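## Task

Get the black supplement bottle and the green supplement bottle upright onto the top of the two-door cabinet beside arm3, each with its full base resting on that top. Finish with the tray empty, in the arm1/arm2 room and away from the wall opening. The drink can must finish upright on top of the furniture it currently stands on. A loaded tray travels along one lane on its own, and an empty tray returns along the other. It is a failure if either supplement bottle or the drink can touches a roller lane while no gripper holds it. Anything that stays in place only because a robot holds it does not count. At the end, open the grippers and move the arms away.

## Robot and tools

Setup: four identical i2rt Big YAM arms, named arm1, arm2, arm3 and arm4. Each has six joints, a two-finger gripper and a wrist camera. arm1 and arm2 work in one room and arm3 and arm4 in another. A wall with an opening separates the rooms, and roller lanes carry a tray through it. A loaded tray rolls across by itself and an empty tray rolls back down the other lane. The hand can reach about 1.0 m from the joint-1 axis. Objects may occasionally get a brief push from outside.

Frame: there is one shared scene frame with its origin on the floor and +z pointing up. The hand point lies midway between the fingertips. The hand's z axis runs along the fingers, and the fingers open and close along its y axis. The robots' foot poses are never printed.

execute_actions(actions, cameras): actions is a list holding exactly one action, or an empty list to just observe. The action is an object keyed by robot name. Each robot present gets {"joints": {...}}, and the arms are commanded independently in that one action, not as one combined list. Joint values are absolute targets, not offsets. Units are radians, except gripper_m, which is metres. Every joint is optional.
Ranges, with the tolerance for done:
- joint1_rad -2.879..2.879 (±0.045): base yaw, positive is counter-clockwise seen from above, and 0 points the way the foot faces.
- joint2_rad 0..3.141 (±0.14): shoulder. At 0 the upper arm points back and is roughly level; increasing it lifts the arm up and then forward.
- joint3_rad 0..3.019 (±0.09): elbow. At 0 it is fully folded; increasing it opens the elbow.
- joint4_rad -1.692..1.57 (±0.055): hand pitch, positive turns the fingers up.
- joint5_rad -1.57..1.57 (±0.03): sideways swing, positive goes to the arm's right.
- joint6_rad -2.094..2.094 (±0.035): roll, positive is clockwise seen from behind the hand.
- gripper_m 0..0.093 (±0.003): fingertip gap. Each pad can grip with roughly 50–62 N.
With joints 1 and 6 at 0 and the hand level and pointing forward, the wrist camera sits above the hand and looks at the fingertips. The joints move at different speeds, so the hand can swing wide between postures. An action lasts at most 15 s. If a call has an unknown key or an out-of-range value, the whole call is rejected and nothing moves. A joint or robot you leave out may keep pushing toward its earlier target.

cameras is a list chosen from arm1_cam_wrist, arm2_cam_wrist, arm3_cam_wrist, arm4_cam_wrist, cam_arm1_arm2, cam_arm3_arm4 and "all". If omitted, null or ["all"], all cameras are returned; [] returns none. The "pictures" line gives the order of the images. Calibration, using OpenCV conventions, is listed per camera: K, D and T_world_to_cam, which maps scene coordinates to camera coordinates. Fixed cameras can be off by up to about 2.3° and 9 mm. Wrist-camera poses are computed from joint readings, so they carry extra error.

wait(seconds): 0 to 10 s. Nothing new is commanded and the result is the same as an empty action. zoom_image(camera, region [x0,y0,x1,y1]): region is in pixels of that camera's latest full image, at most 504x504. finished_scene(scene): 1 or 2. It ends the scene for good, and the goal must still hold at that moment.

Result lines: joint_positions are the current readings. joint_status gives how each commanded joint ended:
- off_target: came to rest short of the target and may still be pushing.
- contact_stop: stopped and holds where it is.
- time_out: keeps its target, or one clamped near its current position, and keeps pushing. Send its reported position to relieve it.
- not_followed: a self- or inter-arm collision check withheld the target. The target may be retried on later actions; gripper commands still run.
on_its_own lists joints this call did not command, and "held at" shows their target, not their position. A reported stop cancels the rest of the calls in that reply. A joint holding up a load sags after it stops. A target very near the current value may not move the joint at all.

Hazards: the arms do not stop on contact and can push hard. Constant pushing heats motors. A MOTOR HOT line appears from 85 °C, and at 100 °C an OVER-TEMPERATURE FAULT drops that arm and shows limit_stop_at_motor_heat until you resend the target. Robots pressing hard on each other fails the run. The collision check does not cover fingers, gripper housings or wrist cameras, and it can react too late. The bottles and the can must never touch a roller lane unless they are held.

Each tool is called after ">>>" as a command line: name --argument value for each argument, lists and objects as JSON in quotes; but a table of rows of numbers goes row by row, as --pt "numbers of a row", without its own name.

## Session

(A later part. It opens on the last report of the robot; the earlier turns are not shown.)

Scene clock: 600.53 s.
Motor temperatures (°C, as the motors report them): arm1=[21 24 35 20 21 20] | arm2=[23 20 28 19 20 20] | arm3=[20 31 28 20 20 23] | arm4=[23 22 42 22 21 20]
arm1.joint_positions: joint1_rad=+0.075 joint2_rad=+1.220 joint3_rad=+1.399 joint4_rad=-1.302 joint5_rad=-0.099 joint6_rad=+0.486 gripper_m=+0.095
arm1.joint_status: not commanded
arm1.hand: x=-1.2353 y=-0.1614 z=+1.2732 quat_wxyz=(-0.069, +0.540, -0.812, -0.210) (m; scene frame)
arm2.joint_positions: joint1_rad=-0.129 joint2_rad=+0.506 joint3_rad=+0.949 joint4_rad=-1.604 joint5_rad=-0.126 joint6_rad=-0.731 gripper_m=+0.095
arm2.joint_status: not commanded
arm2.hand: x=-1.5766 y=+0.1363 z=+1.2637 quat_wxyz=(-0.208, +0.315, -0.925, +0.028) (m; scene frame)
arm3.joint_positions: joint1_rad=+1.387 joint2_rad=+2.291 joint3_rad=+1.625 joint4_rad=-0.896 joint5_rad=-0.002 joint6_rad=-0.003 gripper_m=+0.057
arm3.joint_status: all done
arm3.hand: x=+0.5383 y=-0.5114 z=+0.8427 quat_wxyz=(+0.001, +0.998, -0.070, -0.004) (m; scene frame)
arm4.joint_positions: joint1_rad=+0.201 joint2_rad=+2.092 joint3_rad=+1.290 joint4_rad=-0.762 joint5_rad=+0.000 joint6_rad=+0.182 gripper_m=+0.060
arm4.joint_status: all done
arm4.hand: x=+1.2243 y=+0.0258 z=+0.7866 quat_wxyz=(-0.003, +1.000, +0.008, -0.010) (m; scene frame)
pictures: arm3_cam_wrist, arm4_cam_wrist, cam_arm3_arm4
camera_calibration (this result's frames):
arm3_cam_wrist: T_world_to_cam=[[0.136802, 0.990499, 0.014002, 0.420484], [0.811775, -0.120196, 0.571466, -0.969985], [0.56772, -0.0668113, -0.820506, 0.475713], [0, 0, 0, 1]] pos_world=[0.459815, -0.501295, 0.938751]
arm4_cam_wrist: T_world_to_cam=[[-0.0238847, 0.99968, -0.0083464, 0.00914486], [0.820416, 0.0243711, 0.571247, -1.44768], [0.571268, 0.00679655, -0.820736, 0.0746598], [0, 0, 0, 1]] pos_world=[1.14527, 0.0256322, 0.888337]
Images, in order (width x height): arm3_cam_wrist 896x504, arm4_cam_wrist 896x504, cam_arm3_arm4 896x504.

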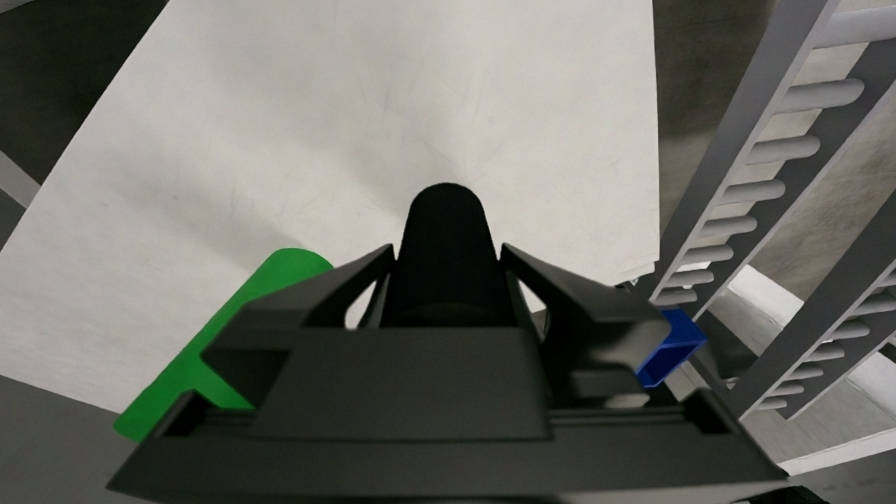

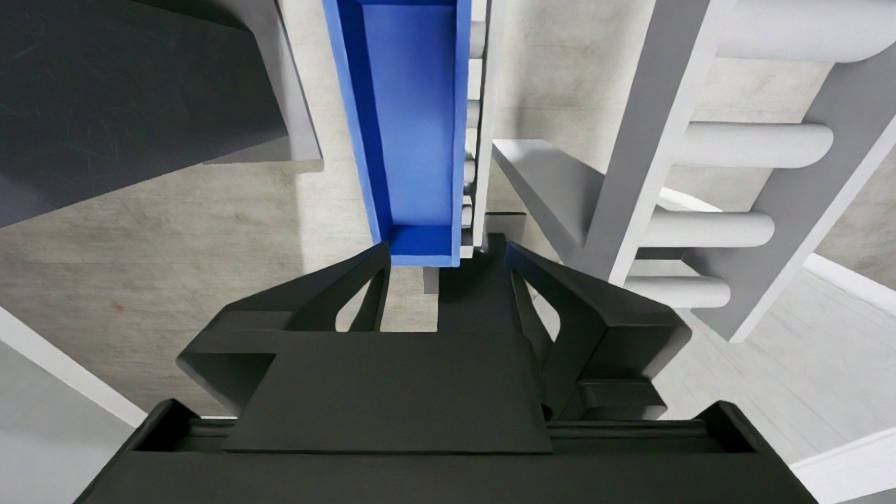

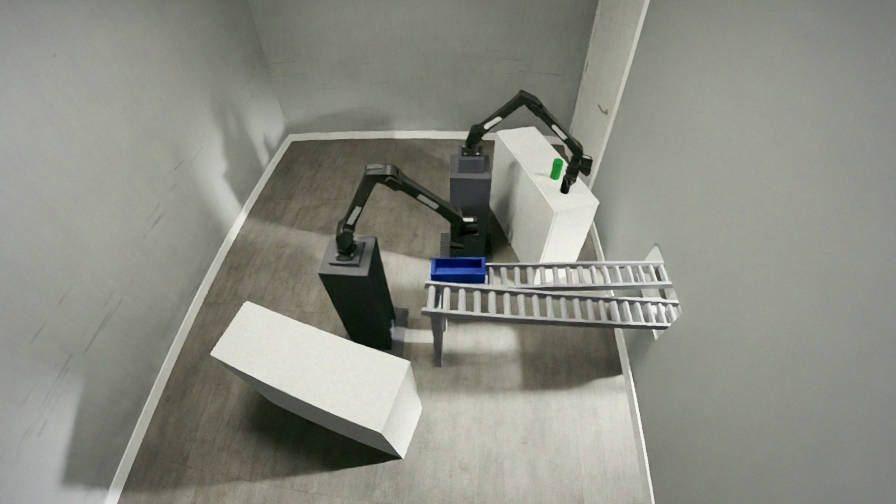

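>>> execute_actions --actions '[{"arm3": {"joints": {"gripper_m": 0.093}}, "arm4": {"joints": {"joint1_rad": 0.166, "joint2_rad": 2.535, "joint3_rad": 1.47, "joint4_rad": -0.462, "gripper_m": 0.05}}}]' --cameras '["arm3_cam_wrist", "arm4_cam_wrist", "cam_arm3_arm4"]'

Scene clock: 645.33 s.
Motor temperatures (°C, as the motors report them): arm1=[21 24 35 20 21 20] | arm2=[23 20 28 19 20 20] | arm3=[20 32 28 20 20 23] | arm4=[23 26 39 22 21 20]
arm1.joint_positions: joint1_rad=+0.075 joint2_rad=+1.220 joint3_rad=+1.399 joint4_rad=-1.302 joint5_rad=-0.099 joint6_rad=+0.486 gripper_m=+0.095
arm1.joint_status: not commanded
arm1.hand: x=-1.2353 y=-0.1614 z=+1.2732 quat_wxyz=(-0.069, +0.540, -0.812, -0.210) (m; scene frame)
arm2.joint_positions: joint1_rad=-0.129 joint2_rad=+0.506 joint3_rad=+0.949 joint4_rad=-1.604 joint5_rad=-0.126 joint6_rad=-0.731 gripper_m=+0.095
arm2.joint_status: not commanded
arm2.hand: x=-1.5766 y=+0.1363 z=+1.2637 quat_wxyz=(-0.208, +0.315, -0.925, +0.028) (m; scene frame)
arm3.joint_positions: joint1_rad=+1.387 joint2_rad=+2.291 joint3_rad=+1.625 joint4_rad=-0.896 joint5_rad=-0.002 joint6_rad=-0.003 gripper_m=+0.093
arm3.joint_status: all done
arm3.hand: x=+0.5381 y=-0.5113 z=+0.8432 quat_wxyz=(+0.001, +0.998, -0.070, -0.005) (m; scene frame)
arm4.joint_positions: joint1_rad=+0.172 joint2_rad=+2.546 joint3_rad=+1.451 joint4_rad=-0.470 joint5_rad=+0.000 joint6_rad=+0.182 gripper_m=+0.050
arm4.joint_status: all done
arm4.hand: x=+1.2056 y=+0.0401 z=+0.5836 quat_wxyz=(-0.003, +1.000, -0.007, -0.010) (m; scene frame)
pictures: arm3_cam_wrist, arm4_cam_wrist, cam_arm3_arm4
camera_calibration (this result's frames):
arm3_cam_wrist: T_world_to_cam=[[0.136814, 0.990498, 0.0140059, 0.420466], [0.812207, -0.120259, 0.57084, -0.969832], [0.5671, -0.0667231, -0.820942, 0.476942], [0, 0, 0, 1]] pos_world=[0.459705, -0.501278, 0.939271]
arm4_cam_wrist: T_world_to_cam=[[0.00512472, 0.999951, -0.00849882, -0.0421877], [0.82002, 0.000661832, 0.572335, -1.31595], [0.572312, -0.00990225, -0.819976, -0.0824253], [0, 0, 0, 1]] pos_world=[1.1265, 0.0422403, 0.685219]
Images, in order (width x height): arm3_cam_wrist 896x504, arm4_cam_wrist 896x504, cam_arm3_arm4 896x504.

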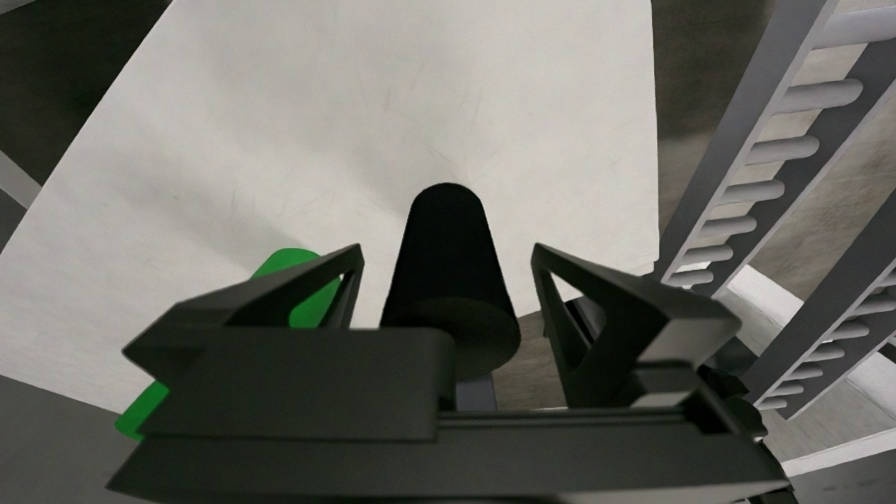

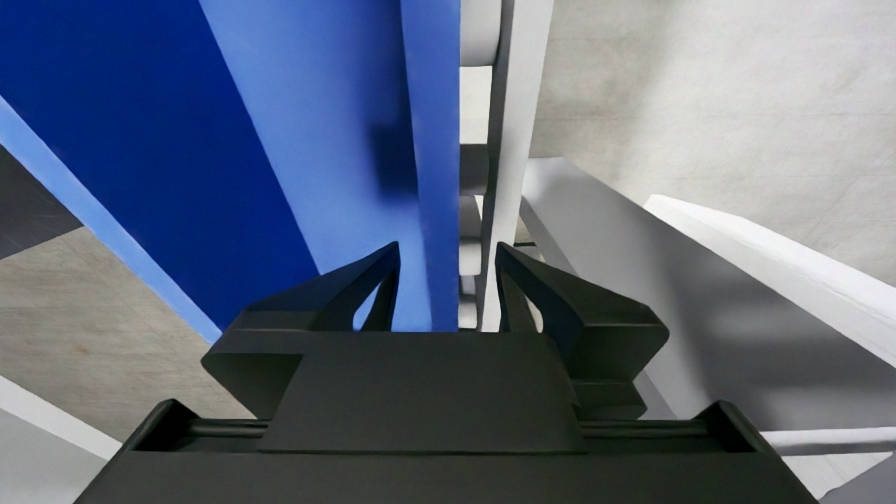

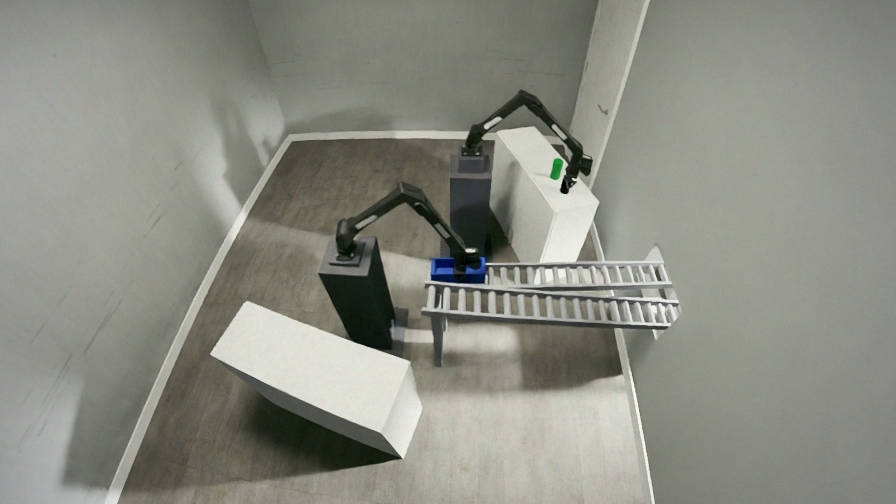

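>>> zoom_image --camera "cam_arm3_arm4" --region '[400, 200, 520, 320]'

Region (400, 200, 520, 320) of cam_arm3_arm4's 896x504 image, scaled by 4.200, with more detail than that image has.

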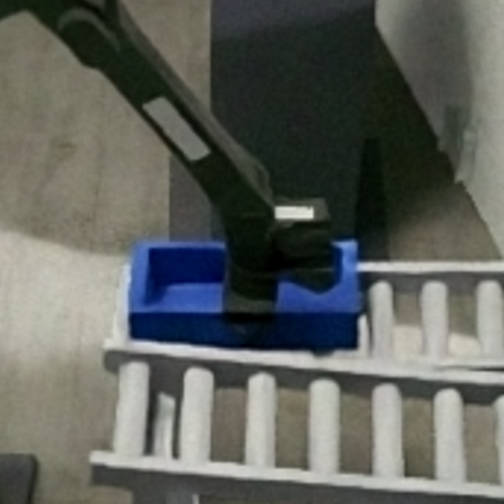

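>>> execute_actions --actions '[{"arm3": {"joints": {"joint2_rad": 1.95}}, "arm4": {"joints": {"gripper_m": 0.0}}}]' --cameras '["arm3_cam_wrist", "arm4_cam_wrist"]'

Scene clock: 658.00 s.
Motor temperatures (°C, as the motors report them): arm1=[21 24 35 20 21 20] | arm2=[23 20 28 19 20 20] | arm3=[20 32 28 20 20 23] | arm4=[23 26 38 22 21 20]
arm1.joint_positions: joint1_rad=+0.075 joint2_rad=+1.220 joint3_rad=+1.399 joint4_rad=-1.302 joint5_rad=-0.099 joint6_rad=+0.486 gripper_m=+0.095
arm1.joint_status: not commanded
arm1.hand: x=-1.2353 y=-0.1614 z=+1.2732 quat_wxyz=(-0.069, +0.540, -0.812, -0.210) (m; scene frame)
arm2.joint_positions: joint1_rad=-0.129 joint2_rad=+0.506 joint3_rad=+0.949 joint4_rad=-1.604 joint5_rad=-0.126 joint6_rad=-0.731 gripper_m=+0.095
arm2.joint_status: not commanded
arm2.hand: x=-1.5766 y=+0.1363 z=+1.2637 quat_wxyz=(-0.208, +0.315, -0.925, +0.028) (m; scene frame)
arm3.joint_positions: joint1_rad=+1.387 joint2_rad=+1.965 joint3_rad=+1.615 joint4_rad=-0.894 joint5_rad=-0.002 joint6_rad=-0.003 gripper_m=+0.093
arm3.joint_status: all done
arm3.hand: x=+0.4959 y=-0.5050 z=+1.0447 quat_wxyz=(-0.010, +0.984, -0.069, -0.163) (m; scene frame)
arm4.joint_positions: joint1_rad=+0.172 joint2_rad=+2.546 joint3_rad=+1.451 joint4_rad=-0.470 joint5_rad=+0.000 joint6_rad=+0.178 gripper_m=+0.011
arm4.joint_status: gripper_m off_target (ended at +0.011, target +0.000)
arm4.hand: x=+1.2055 y=+0.0400 z=+0.5836 quat_wxyz=(-0.002, +1.000, -0.005, -0.010) (m; scene frame)
pictures: arm3_cam_wrist, arm4_cam_wrist
camera_calibration (this result's frames):
arm3_cam_wrist: T_world_to_cam=[[0.141877, 0.989774, 0.014811, 0.413401], [0.948114, -0.140175, 0.285359, -0.829049], [0.284517, -0.0264433, -0.958306, 0.970693], [0, 0, 0, 1]] pos_world=[0.451203, -0.499718, 1.16068]
arm4_cam_wrist: T_world_to_cam=[[0.000535475, 0.999961, -0.00885013, -0.0363699], [0.820172, 0.00462414, 0.572098, -1.31609], [0.572116, -0.00756497, -0.820138, -0.0821417], [0, 0, 0, 1]] pos_world=[1.12643, 0.0418329, 0.685242]
Images, in order (width x height): arm3_cam_wrist 896x504, arm4_cam_wrist 896x504.

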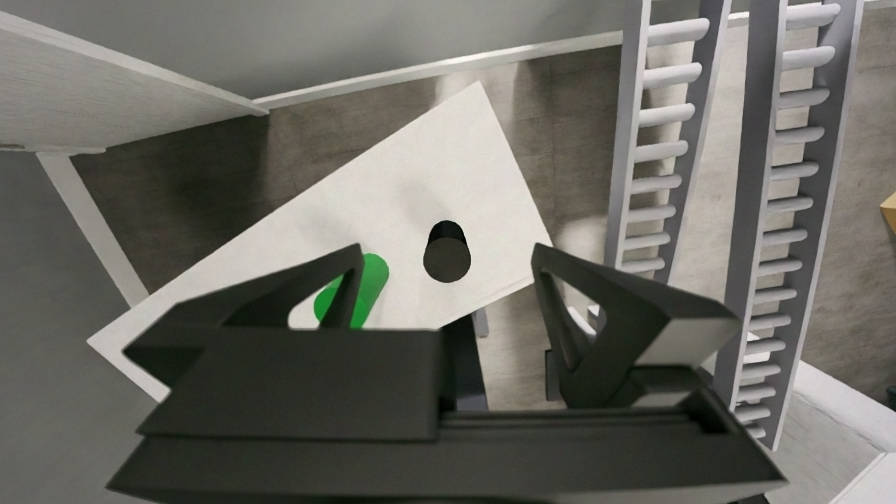

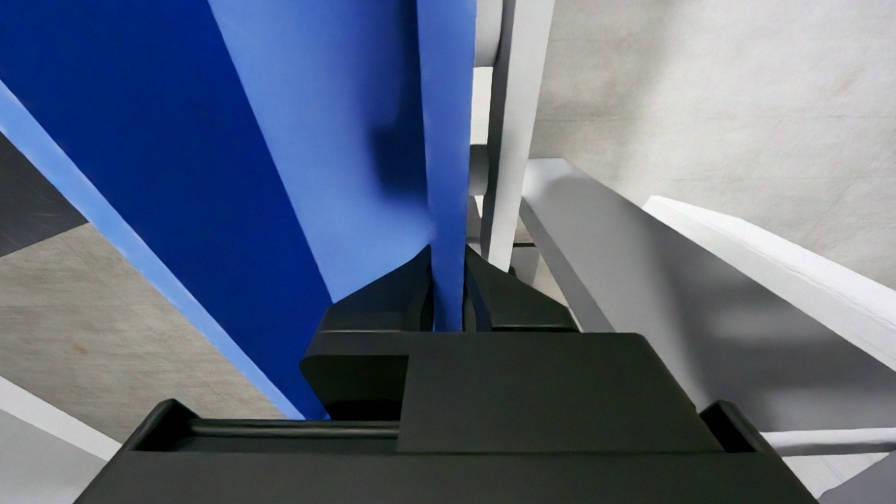

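>>> execute_actions --actions '[{"arm3": {"joints": {"joint2_rad": 1.6}}, "arm4": {"joints": {"joint2_rad": 2.17, "joint3_rad": 1.62}}}]' --cameras '["arm4_cam_wrist", "cam_arm3_arm4"]'

Scene clock: 691.50 s.
Motor temperatures (°C, as the motors report them): arm1=[21 24 35 20 21 20] | arm2=[23 20 28 19 20 20] | arm3=[20 31 30 20 20 23] | arm4=[23 27 38 22 21 20]
arm1.joint_positions: joint1_rad=+0.075 joint2_rad=+1.220 joint3_rad=+1.399 joint4_rad=-1.302 joint5_rad=-0.099 joint6_rad=+0.486 gripper_m=+0.095
arm1.joint_status: not commanded
arm1.hand: x=-1.2353 y=-0.1614 z=+1.2732 quat_wxyz=(-0.069, +0.540, -0.812, -0.210) (m; scene frame)
arm2.joint_positions: joint1_rad=-0.129 joint2_rad=+0.506 joint3_rad=+0.949 joint4_rad=-1.604 joint5_rad=-0.126 joint6_rad=-0.731 gripper_m=+0.095
arm2.joint_status: not commanded
arm2.hand: x=-1.5766 y=+0.1363 z=+1.2637 quat_wxyz=(-0.208, +0.315, -0.925, +0.028) (m; scene frame)
arm3.joint_positions: joint1_rad=+1.387 joint2_rad=+1.619 joint3_rad=+1.612 joint4_rad=-0.894 joint5_rad=-0.002 joint6_rad=-0.003 gripper_m=+0.093
arm3.joint_status: all done
arm3.hand: x=+0.5212 y=-0.5083 z=+1.2647 quat_wxyz=(-0.022, +0.942, -0.066, -0.328) (m; scene frame)
arm4.joint_positions: joint1_rad=+0.169 joint2_rad=+2.186 joint3_rad=+1.602 joint4_rad=-0.467 joint5_rad=+0.004 joint6_rad=+0.178 gripper_m=+0.011
arm4.joint_status: all done
arm4.hand: x=+1.0245 y=+0.0102 z=+0.8610 quat_wxyz=(+0.039, +0.965, -0.006, -0.260) (m; scene frame)
pictures: arm4_cam_wrist, cam_arm3_arm4
camera_calibration (this result's frames):
arm4_cam_wrist: T_world_to_cam=[[-0.0237586, 0.996027, -0.0858281, 0.0872151], [0.994485, 0.0323192, 0.0997713, -1.0984], [0.102149, -0.0829843, -0.991302, 0.878306], [0, 0, 0, 1]] pos_world=[1.00469, 0.0215164, 0.98774]
Images, in order (width x height): arm4_cam_wrist 896x504, cam_arm3_arm4 896x504.

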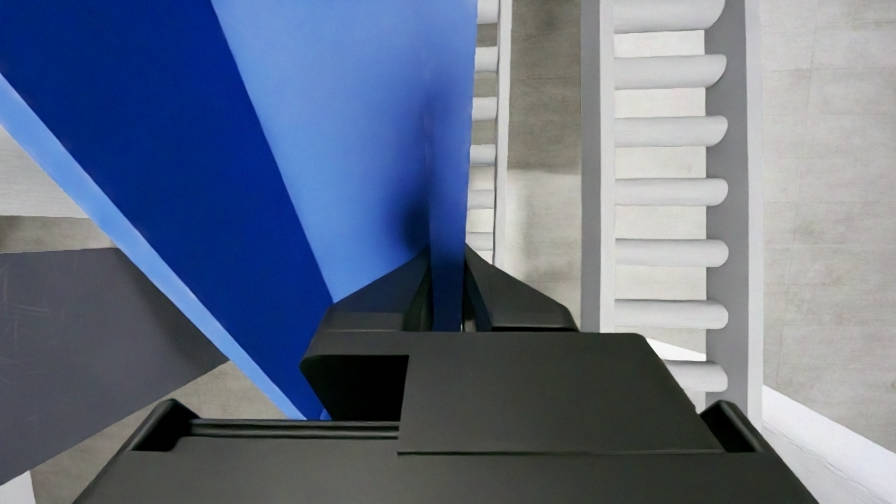

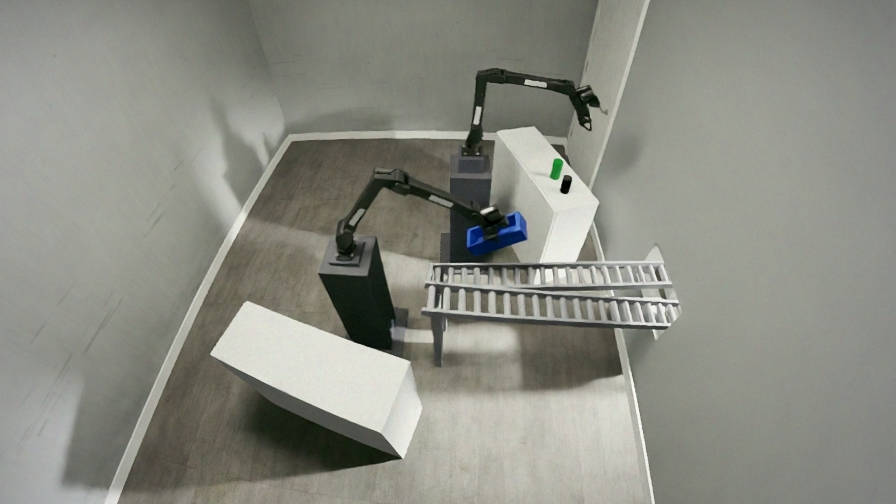

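>>> zoom_image --camera "arm4_cam_wrist" --region '[460, 100, 800, 400]'

Region (460, 100, 800, 400) of arm4_cam_wrist's 896x504 image, scaled by 1.482, with more detail than that image has; it fills the top 445 rows of this view, and the rest is white.

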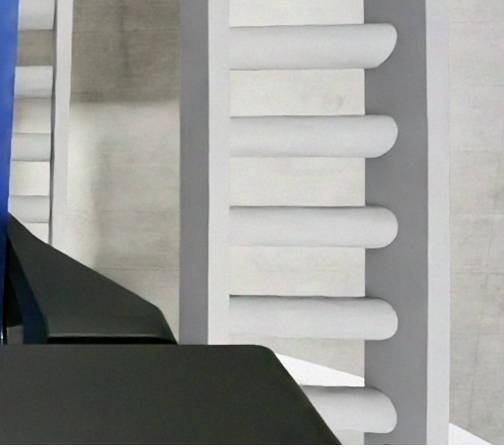

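>>> execute_actions --actions '[{"arm4": {"joints": {"joint1_rad": -0.297, "joint4_rad": -1.095, "joint6_rad": -0.31}}}]' --cameras '["arm4_cam_wrist", "cam_arm3_arm4"]'

Scene clock: 712.73 s.
Motor temperatures (°C, as the motors report them): arm1=[21 24 35 20 21 20] | arm2=[23 20 28 19 20 20] | arm3=[20 31 31 20 20 23] | arm4=[23 28 40 22 21 20]
arm1.joint_positions: joint1_rad=+0.075 joint2_rad=+1.220 joint3_rad=+1.399 joint4_rad=-1.302 joint5_rad=-0.099 joint6_rad=+0.486 gripper_m=+0.095
arm1.joint_status: not commanded
arm1.hand: x=-1.2353 y=-0.1614 z=+1.2732 quat_wxyz=(-0.069, +0.540, -0.812, -0.210) (m; scene frame)
arm2.joint_positions: joint1_rad=-0.129 joint2_rad=+0.506 joint3_rad=+0.949 joint4_rad=-1.604 joint5_rad=-0.126 joint6_rad=-0.731 gripper_m=+0.095
arm2.joint_status: not commanded
arm2.hand: x=-1.5766 y=+0.1363 z=+1.2637 quat_wxyz=(-0.208, +0.315, -0.925, +0.028) (m; scene frame)
arm3.joint_positions: joint1_rad=+1.387 joint2_rad=+1.619 joint3_rad=+1.612 joint4_rad=-0.894 joint5_rad=-0.002 joint6_rad=-0.003 gripper_m=+0.093
arm3.joint_status: not commanded
arm3.hand: x=+0.5212 y=-0.5083 z=+1.2647 quat_wxyz=(-0.022, +0.942, -0.066, -0.328) (m; scene frame)
arm4.joint_positions: joint1_rad=-0.288 joint2_rad=+2.186 joint3_rad=+1.602 joint4_rad=-1.085 joint5_rad=+0.002 joint6_rad=-0.300 gripper_m=+0.011
arm4.joint_status: all done
arm4.hand: x=+1.1855 y=+0.3005 z=+0.8293 quat_wxyz=(+0.010, +0.999, +0.004, +0.040) (m; scene frame)
pictures: arm4_cam_wrist, cam_arm3_arm4
camera_calibration (this result's frames):
arm4_cam_wrist: T_world_to_cam=[[-0.0151537, 0.999249, -0.0356557, -0.253627], [0.758651, 0.034719, 0.650572, -1.44262], [0.651321, -0.0171917, -0.758607, -0.0092251], [0, 0, 0, 1]] pos_world=[1.09661, 0.303364, 0.922483]
Images, in order (width x height): arm4_cam_wrist 896x504, cam_arm3_arm4 896x504.

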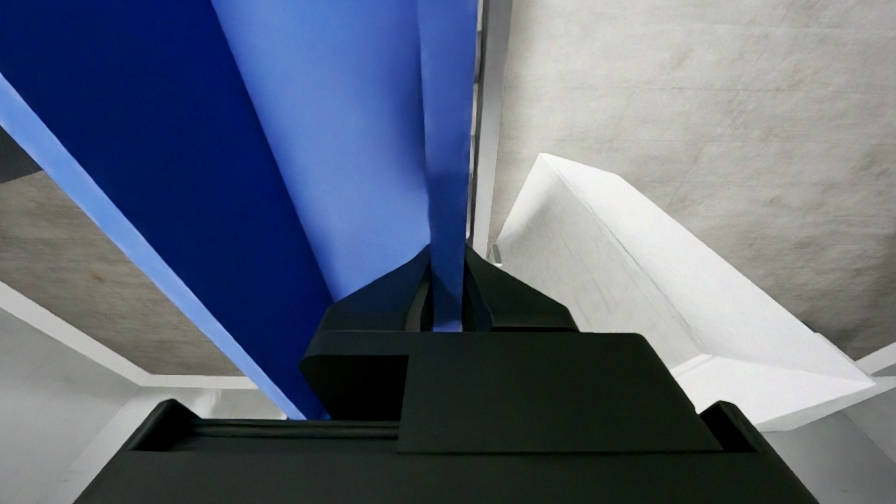

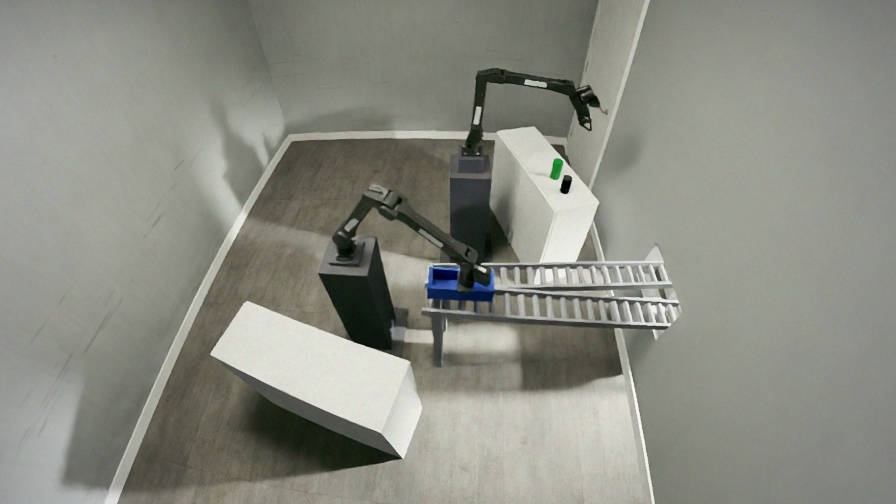

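>>> execute_actions --actions '[]'

Scene clock: 733.17 s.
Motor temperatures (°C, as the motors report them): arm1=[21 24 36 20 21 20] | arm2=[23 20 28 19 20 20] | arm3=[20 30 31 20 20 23] | arm4=[23 28 40 22 21 20]
arm1.joint_positions: joint1_rad=+0.075 joint2_rad=+1.220 joint3_rad=+1.399 joint4_rad=-1.302 joint5_rad=-0.099 joint6_rad=+0.486 gripper_m=+0.095
arm1.joint_status: not commanded
arm1.hand: x=-1.2353 y=-0.1614 z=+1.2732 quat_wxyz=(-0.069, +0.540, -0.812, -0.210) (m; scene frame)
arm2.joint_positions: joint1_rad=-0.129 joint2_rad=+0.506 joint3_rad=+0.949 joint4_rad=-1.604 joint5_rad=-0.126 joint6_rad=-0.731 gripper_m=+0.095
arm2.joint_status: not commanded
arm2.hand: x=-1.5766 y=+0.1363 z=+1.2637 quat_wxyz=(-0.208, +0.315, -0.925, +0.028) (m; scene frame)
arm3.joint_positions: joint1_rad=+1.387 joint2_rad=+1.619 joint3_rad=+1.612 joint4_rad=-0.894 joint5_rad=-0.002 joint6_rad=-0.003 gripper_m=+0.093
arm3.joint_status: not commanded
arm3.hand: x=+0.5212 y=-0.5083 z=+1.2647 quat_wxyz=(-0.022, +0.942, -0.066, -0.328) (m; scene frame)
arm4.joint_positions: joint1_rad=-0.288 joint2_rad=+2.186 joint3_rad=+1.602 joint4_rad=-1.085 joint5_rad=+0.002 joint6_rad=-0.300 gripper_m=+0.011
arm4.joint_status: all done
arm4.hand: x=+1.1855 y=+0.3005 z=+0.8293 quat_wxyz=(+0.010, +0.999, +0.004, +0.040) (m; scene frame)
pictures: arm1_cam_wrist, arm2_cam_wrist, arm3_cam_wrist, arm4_cam_wrist, cam_arm1_arm2, cam_arm3_arm4
camera_calibration (this result's frames):
arm1_cam_wrist: T_world_to_cam=[[0.902905, -0.328615, -0.277083, 1.41961], [-0.261964, -0.931756, 0.251406, -0.788907], [-0.340789, -0.15441, -0.927373, 0.86061], [0, 0, 0, 1]] pos_world=[-1.19515, -0.135677, 1.38979]
arm2_cam_wrist: T_world_to_cam=[[0.584062, -0.795803, 0.159902, 0.829753], [-0.803161, -0.538074, 0.25575, -1.51106], [-0.117488, -0.277801, -0.953427, 1.18044], [0, 0, 0, 1]] pos_world=[-1.55957, 0.175184, 1.37924]
arm3_cam_wrist: T_world_to_cam=[[0.147319, 0.988992, 0.0138412, 0.407797], [0.987758, -0.146381, -0.0539165, -0.51099], [-0.0512969, 0.0216146, -0.99845, 1.42451], [0, 0, 0, 1]] pos_world=[0.517731, -0.508897, 1.3891]
arm4_cam_wrist: T_world_to_cam=[[-0.0155338, 0.999242, -0.0356862, -0.253149], [0.758643, 0.0350274, 0.650565, -1.44269], [0.651322, -0.0169673, -0.758612, -0.00928946], [0, 0, 0, 1]] pos_world=[1.09661, 0.303333, 0.922484]
Images, in order (width x height): arm1_cam_wrist 896x504, arm2_cam_wrist 896x504, arm3_cam_wrist 896x504, arm4_cam_wrist 896x504, cam_arm1_arm2 896x504, cam_arm3_arm4 896x504.

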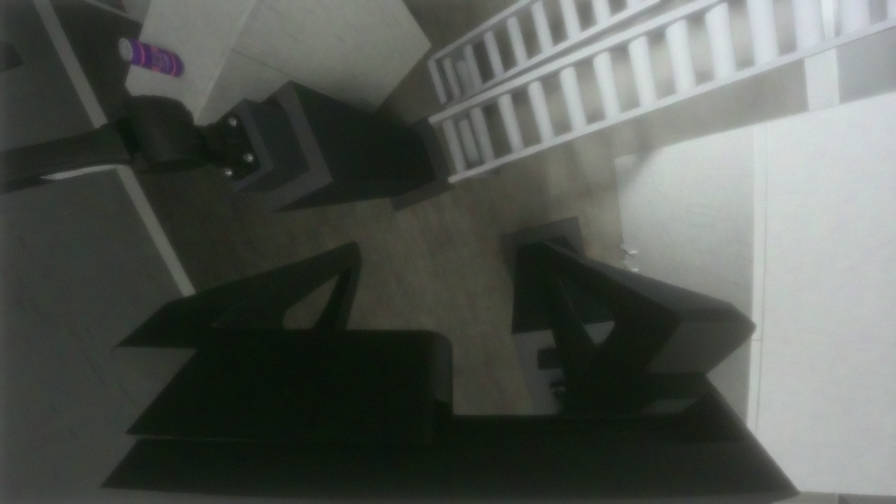

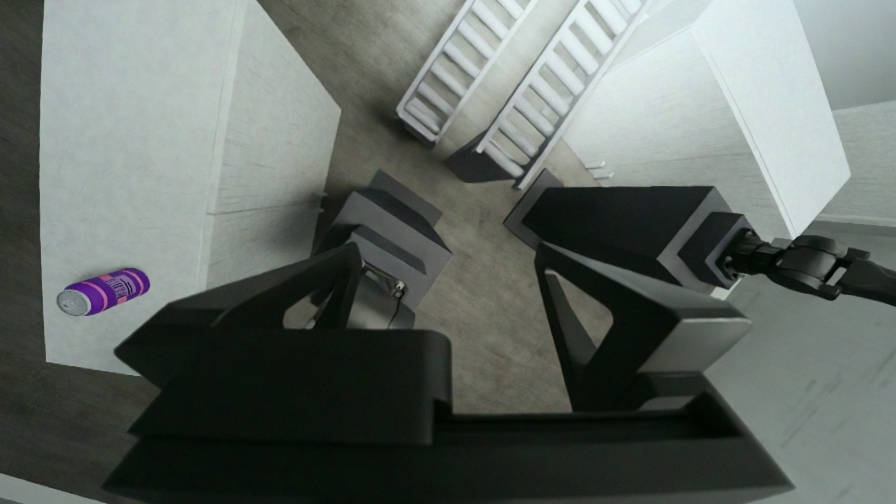

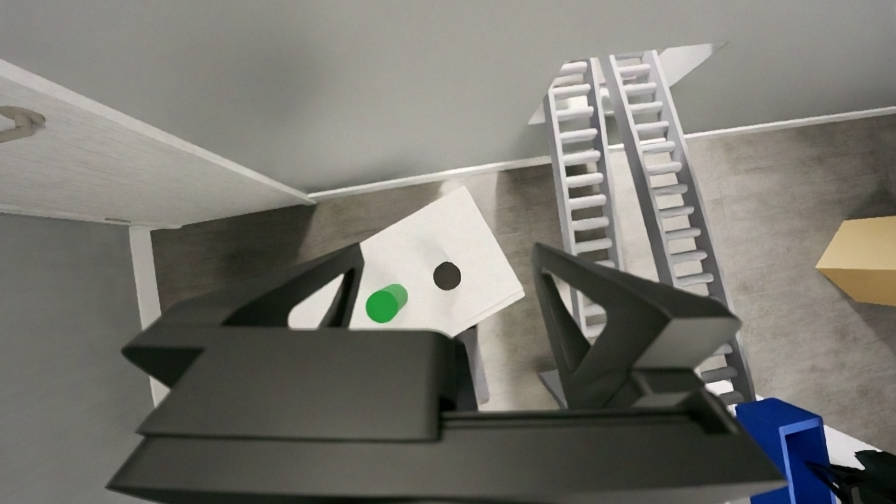

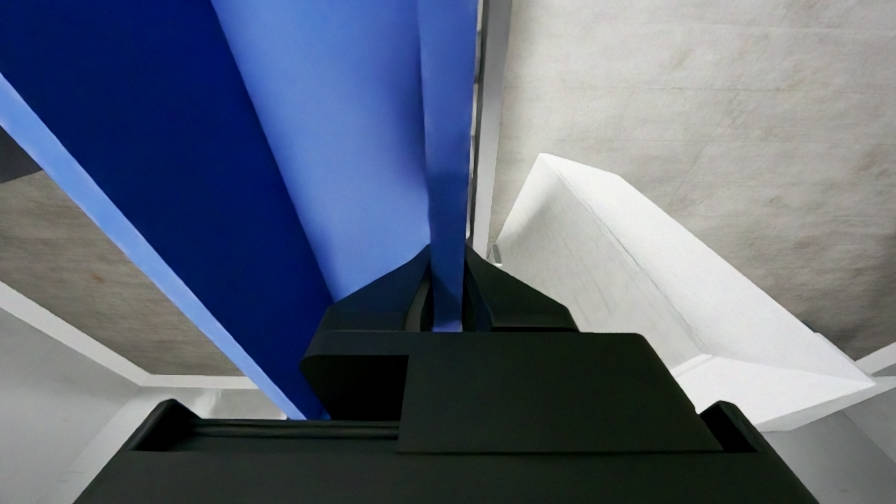

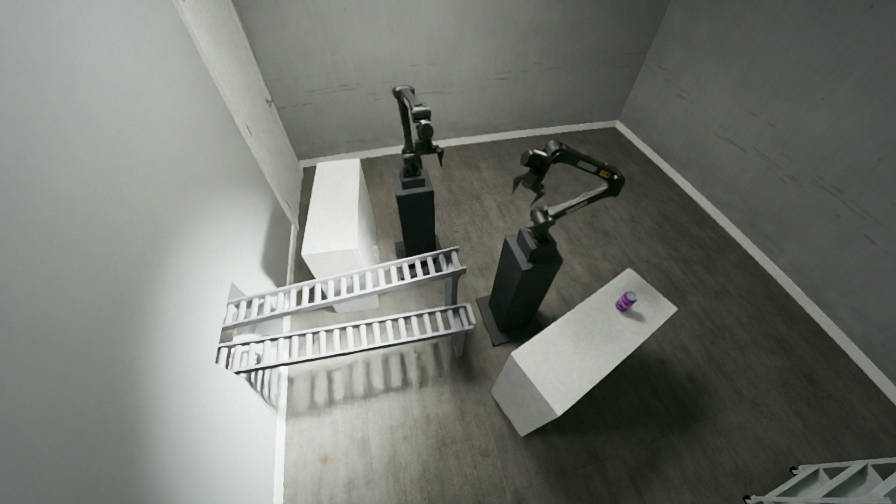

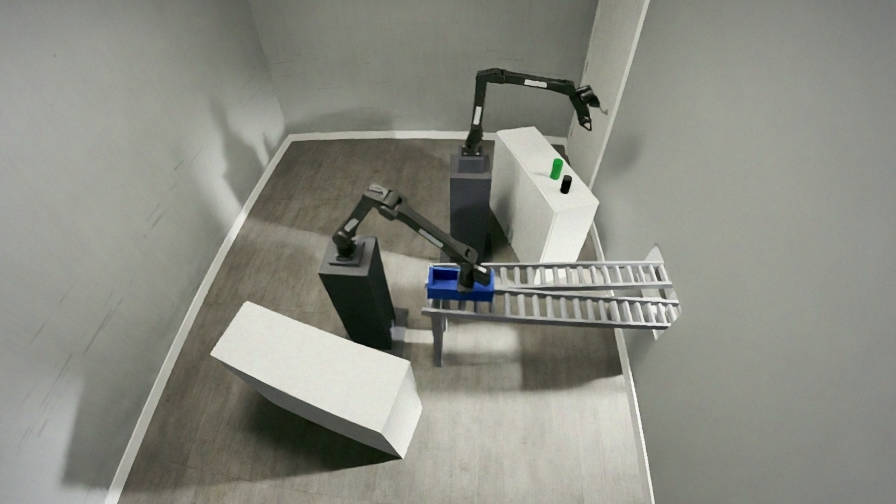

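>>> zoom_image --camera "arm4_cam_wrist" --region '[380, 0, 600, 280]'

>>> zoom_image --camera "cam_arm3_arm4" --region '[400, 230, 560, 340]'

Region (380, 0, 600, 280) of arm4_cam_wrist's 896x504 image, scaled by 1.800, with more detail than that image has; it fills the left 396 columns of this view, and the rest is white.

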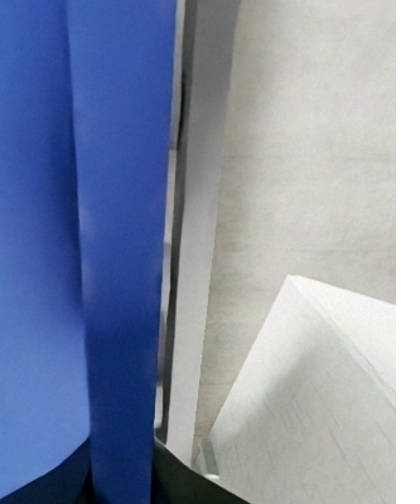

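Region (400, 230, 560, 340) of cam_arm3_arm4's 896x504 image, scaled by 3.150, with more detail than that image has; it fills the top 346 rows of this view, and the rest is white.

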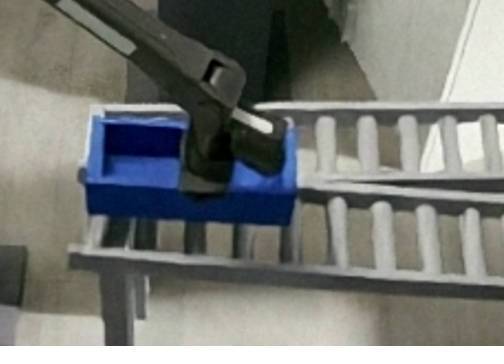

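>>> execute_actions --actions '[{"arm4": {"joints": {"joint1_rad": -0.307, "joint2_rad": 2.285, "joint3_rad": 1.608, "joint4_rad": -0.955, "joint6_rad": -0.32}}}]' --cameras '["arm4_cam_wrist", "cam_arm3_arm4"]'

Scene clock: 772.67 s.
Motor temperatures (°C, as the motors report them): arm1=[21 24 36 20 21 20] | arm2=[23 20 28 19 20 20] | arm3=[20 30 32 20 20 23] | arm4=[23 29 40 22 21 20]
arm1.joint_positions: joint1_rad=+0.075 joint2_rad=+1.220 joint3_rad=+1.399 joint4_rad=-1.302 joint5_rad=-0.099 joint6_rad=+0.486 gripper_m=+0.095
arm1.joint_status: not commanded
arm1.hand: x=-1.2353 y=-0.1614 z=+1.2732 quat_wxyz=(-0.069, +0.540, -0.812, -0.210) (m; scene frame)
arm2.joint_positions: joint1_rad=-0.129 joint2_rad=+0.506 joint3_rad=+0.949 joint4_rad=-1.604 joint5_rad=-0.126 joint6_rad=-0.731 gripper_m=+0.095
arm2.joint_status: not commanded
arm2.hand: x=-1.5766 y=+0.1363 z=+1.2637 quat_wxyz=(-0.208, +0.315, -0.925, +0.028) (m; scene frame)
arm3.joint_positions: joint1_rad=+1.387 joint2_rad=+1.619 joint3_rad=+1.612 joint4_rad=-0.894 joint5_rad=-0.002 joint6_rad=-0.003 gripper_m=+0.093
arm3.joint_status: not commanded
arm3.hand: x=+0.5212 y=-0.5083 z=+1.2647 quat_wxyz=(-0.022, +0.942, -0.066, -0.328) (m; scene frame)
arm4.joint_positions: joint1_rad=-0.296 joint2_rad=+2.302 joint3_rad=+1.594 joint4_rad=-0.960 joint5_rad=+0.002 joint6_rad=-0.310 gripper_m=+0.011
arm4.joint_status: all done
arm4.hand: x=+1.1846 y=+0.3061 z=+0.7582 quat_wxyz=(+0.011, +0.999, +0.005, +0.039) (m; scene frame)
pictures: arm4_cam_wrist, cam_arm3_arm4
camera_calibration (this result's frames):
arm4_cam_wrist: T_world_to_cam=[[-0.0174838, 0.999198, -0.036034, -0.258673], [0.759931, 0.0367008, 0.648967, -1.39679], [0.649769, -0.0160369, -0.759963, -0.0599912], [0, 0, 0, 1]] pos_world=[1.09592, 0.308766, 0.851556]
Images, in order (width x height): arm4_cam_wrist 896x504, cam_arm3_arm4 896x504.

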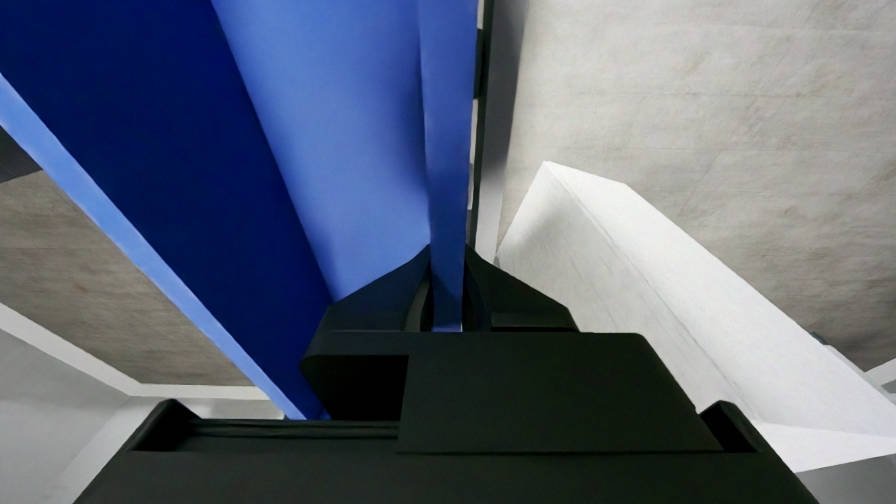

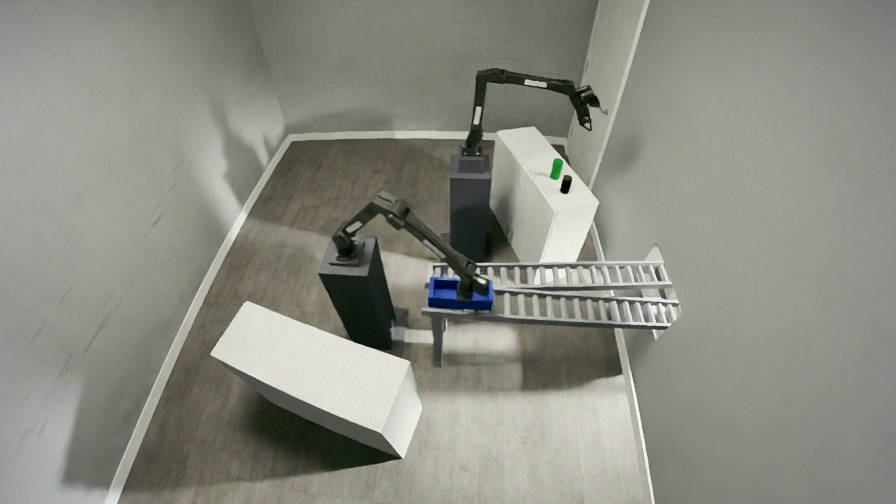

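>>> zoom_image --camera "arm4_cam_wrist" --region '[380, 0, 600, 280]'

>>> zoom_image --camera "cam_arm3_arm4" --region '[410, 250, 530, 330]'

Region (380, 0, 600, 280) of arm4_cam_wrist's 896x504 image, scaled by 1.800, with more detail than that image has; it fills the left 396 columns of this view, and the rest is white.

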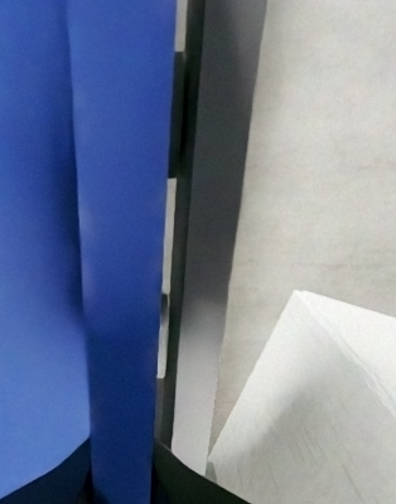

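Region (410, 250, 530, 330) of cam_arm3_arm4's 896x504 image, scaled by 4.200, with more detail than that image has.

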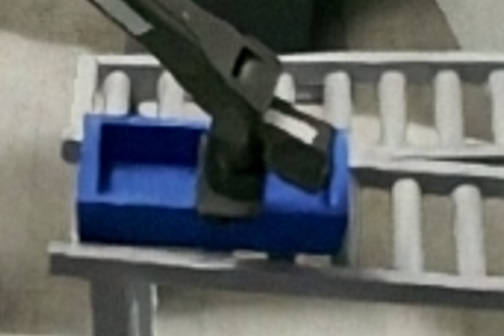

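>>> execute_actions --actions '[{"arm4": {"joints": {"joint2_rad": 2.322, "joint3_rad": 1.61, "joint4_rad": -0.922}}}]' --cameras '["arm4_cam_wrist", "cam_arm3_arm4"]'

Scene clock: 784.00 s.
Motor temperatures (°C, as the motors report them): arm1=[21 24 36 20 21 20] | arm2=[23 20 28 19 20 20] | arm3=[20 30 32 20 20 23] | arm4=[23 29 39 22 21 20]
arm1.joint_positions: joint1_rad=+0.075 joint2_rad=+1.220 joint3_rad=+1.399 joint4_rad=-1.302 joint5_rad=-0.099 joint6_rad=+0.486 gripper_m=+0.095
arm1.joint_status: not commanded
arm1.hand: x=-1.2353 y=-0.1614 z=+1.2732 quat_wxyz=(-0.069, +0.540, -0.812, -0.210) (m; scene frame)
arm2.joint_positions: joint1_rad=-0.129 joint2_rad=+0.506 joint3_rad=+0.949 joint4_rad=-1.604 joint5_rad=-0.126 joint6_rad=-0.731 gripper_m=+0.095
arm2.joint_status: not commanded
arm2.hand: x=-1.5766 y=+0.1363 z=+1.2637 quat_wxyz=(-0.208, +0.315, -0.925, +0.028) (m; scene frame)
arm3.joint_positions: joint1_rad=+1.387 joint2_rad=+1.619 joint3_rad=+1.612 joint4_rad=-0.894 joint5_rad=-0.002 joint6_rad=-0.003 gripper_m=+0.093
arm3.joint_status: not commanded
arm3.hand: x=+0.5212 y=-0.5083 z=+1.2647 quat_wxyz=(-0.022, +0.942, -0.066, -0.328) (m; scene frame)
arm4.joint_positions: joint1_rad=-0.296 joint2_rad=+2.303 joint3_rad=+1.594 joint4_rad=-0.937 joint5_rad=+0.002 joint6_rad=-0.310 gripper_m=+0.011
arm4.joint_status: all done
arm4.hand: x=+1.1795 y=+0.3077 z=+0.7571 quat_wxyz=(+0.007, +1.000, +0.005, +0.029) (m; scene frame)
pictures: arm4_cam_wrist, cam_arm3_arm4
camera_calibration (this result's frames):
arm4_cam_wrist: T_world_to_cam=[[-0.0181934, 0.999406, -0.0292518, -0.264735], [0.77325, 0.0326114, 0.633262, -1.39485], [0.63384, -0.0110978, -0.773384, -0.030032], [0, 0, 0, 1]] pos_world=[1.09279, 0.309732, 0.852335]
Images, in order (width x height): arm4_cam_wrist 896x504, cam_arm3_arm4 896x504.

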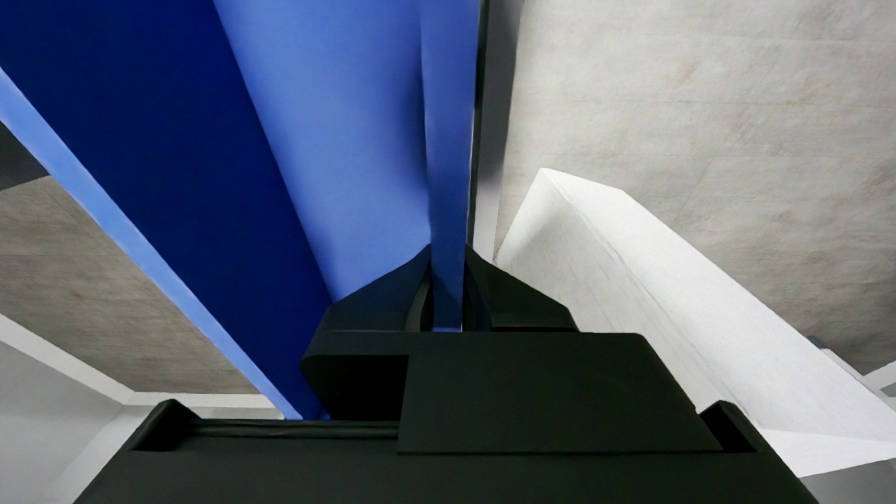

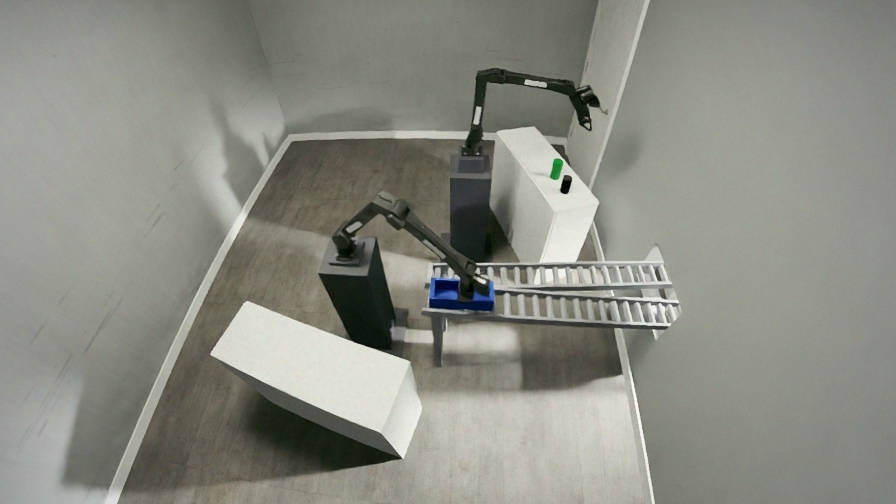

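>>> execute_actions --actions '[{"arm4": {"joints": {"joint2_rad": 2.342}}}]' --cameras '["arm4_cam_wrist", "cam_arm3_arm4"]'

Scene clock: 789.77 s.
Motor temperatures (°C, as the motors report them): arm1=[21 24 36 20 21 20] | arm2=[23 20 28 19 20 20] | arm3=[20 30 32 20 20 23] | arm4=[23 29 39 22 21 20]
arm1.joint_positions: joint1_rad=+0.075 joint2_rad=+1.220 joint3_rad=+1.399 joint4_rad=-1.302 joint5_rad=-0.099 joint6_rad=+0.486 gripper_m=+0.095
arm1.joint_status: not commanded
arm1.hand: x=-1.2353 y=-0.1614 z=+1.2732 quat_wxyz=(-0.069, +0.540, -0.812, -0.210) (m; scene frame)
arm2.joint_positions: joint1_rad=-0.129 joint2_rad=+0.506 joint3_rad=+0.949 joint4_rad=-1.604 joint5_rad=-0.126 joint6_rad=-0.731 gripper_m=+0.095
arm2.joint_status: not commanded
arm2.hand: x=-1.5766 y=+0.1363 z=+1.2637 quat_wxyz=(-0.208, +0.315, -0.925, +0.028) (m; scene frame)
arm3.joint_positions: joint1_rad=+1.387 joint2_rad=+1.619 joint3_rad=+1.612 joint4_rad=-0.894 joint5_rad=-0.002 joint6_rad=-0.003 gripper_m=+0.093
arm3.joint_status: not commanded
arm3.hand: x=+0.5212 y=-0.5083 z=+1.2647 quat_wxyz=(-0.022, +0.942, -0.066, -0.328) (m; scene frame)
arm4.joint_positions: joint1_rad=-0.296 joint2_rad=+2.321 joint3_rad=+1.594 joint4_rad=-0.937 joint5_rad=+0.005 joint6_rad=-0.313 gripper_m=+0.011
arm4.joint_status: all done
arm4.hand: x=+1.1840 y=+0.3068 z=+0.7468 quat_wxyz=(+0.009, +0.999, +0.007, +0.038) (m; scene frame)
pictures: arm4_cam_wrist, cam_arm3_arm4
camera_calibration (this result's frames):
arm4_cam_wrist: T_world_to_cam=[[-0.0208657, 0.999264, -0.0321855, -0.258729], [0.761627, 0.0367421, 0.646974, -1.38951], [0.64768, -0.0110138, -0.761833, -0.0659347], [0, 0, 0, 1]] pos_world=[1.09559, 0.308866, 0.840415]
Images, in order (width x height): arm4_cam_wrist 896x504, cam_arm3_arm4 896x504.

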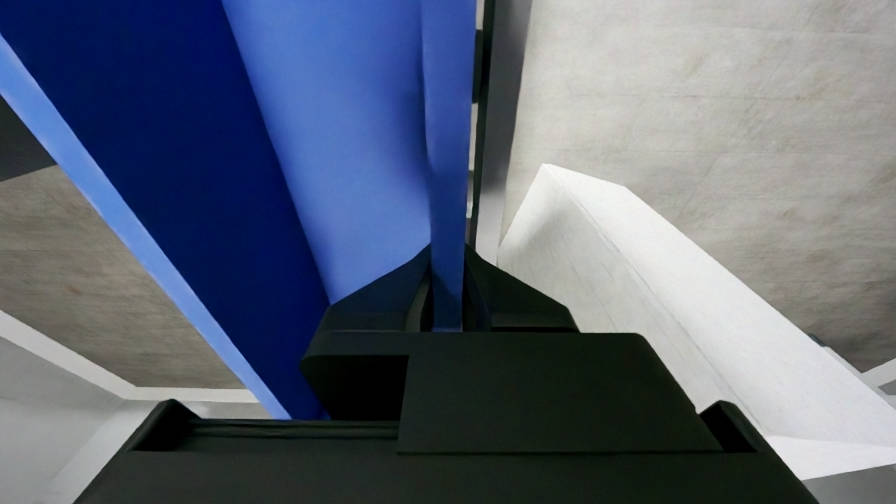

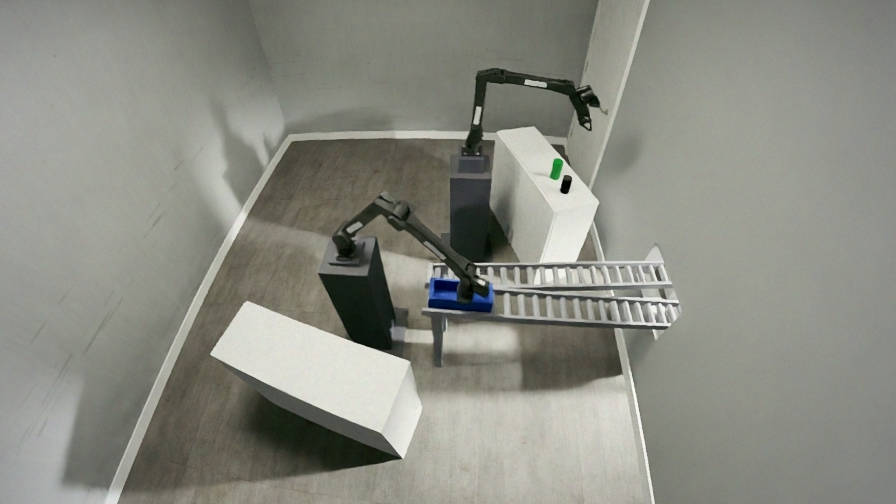

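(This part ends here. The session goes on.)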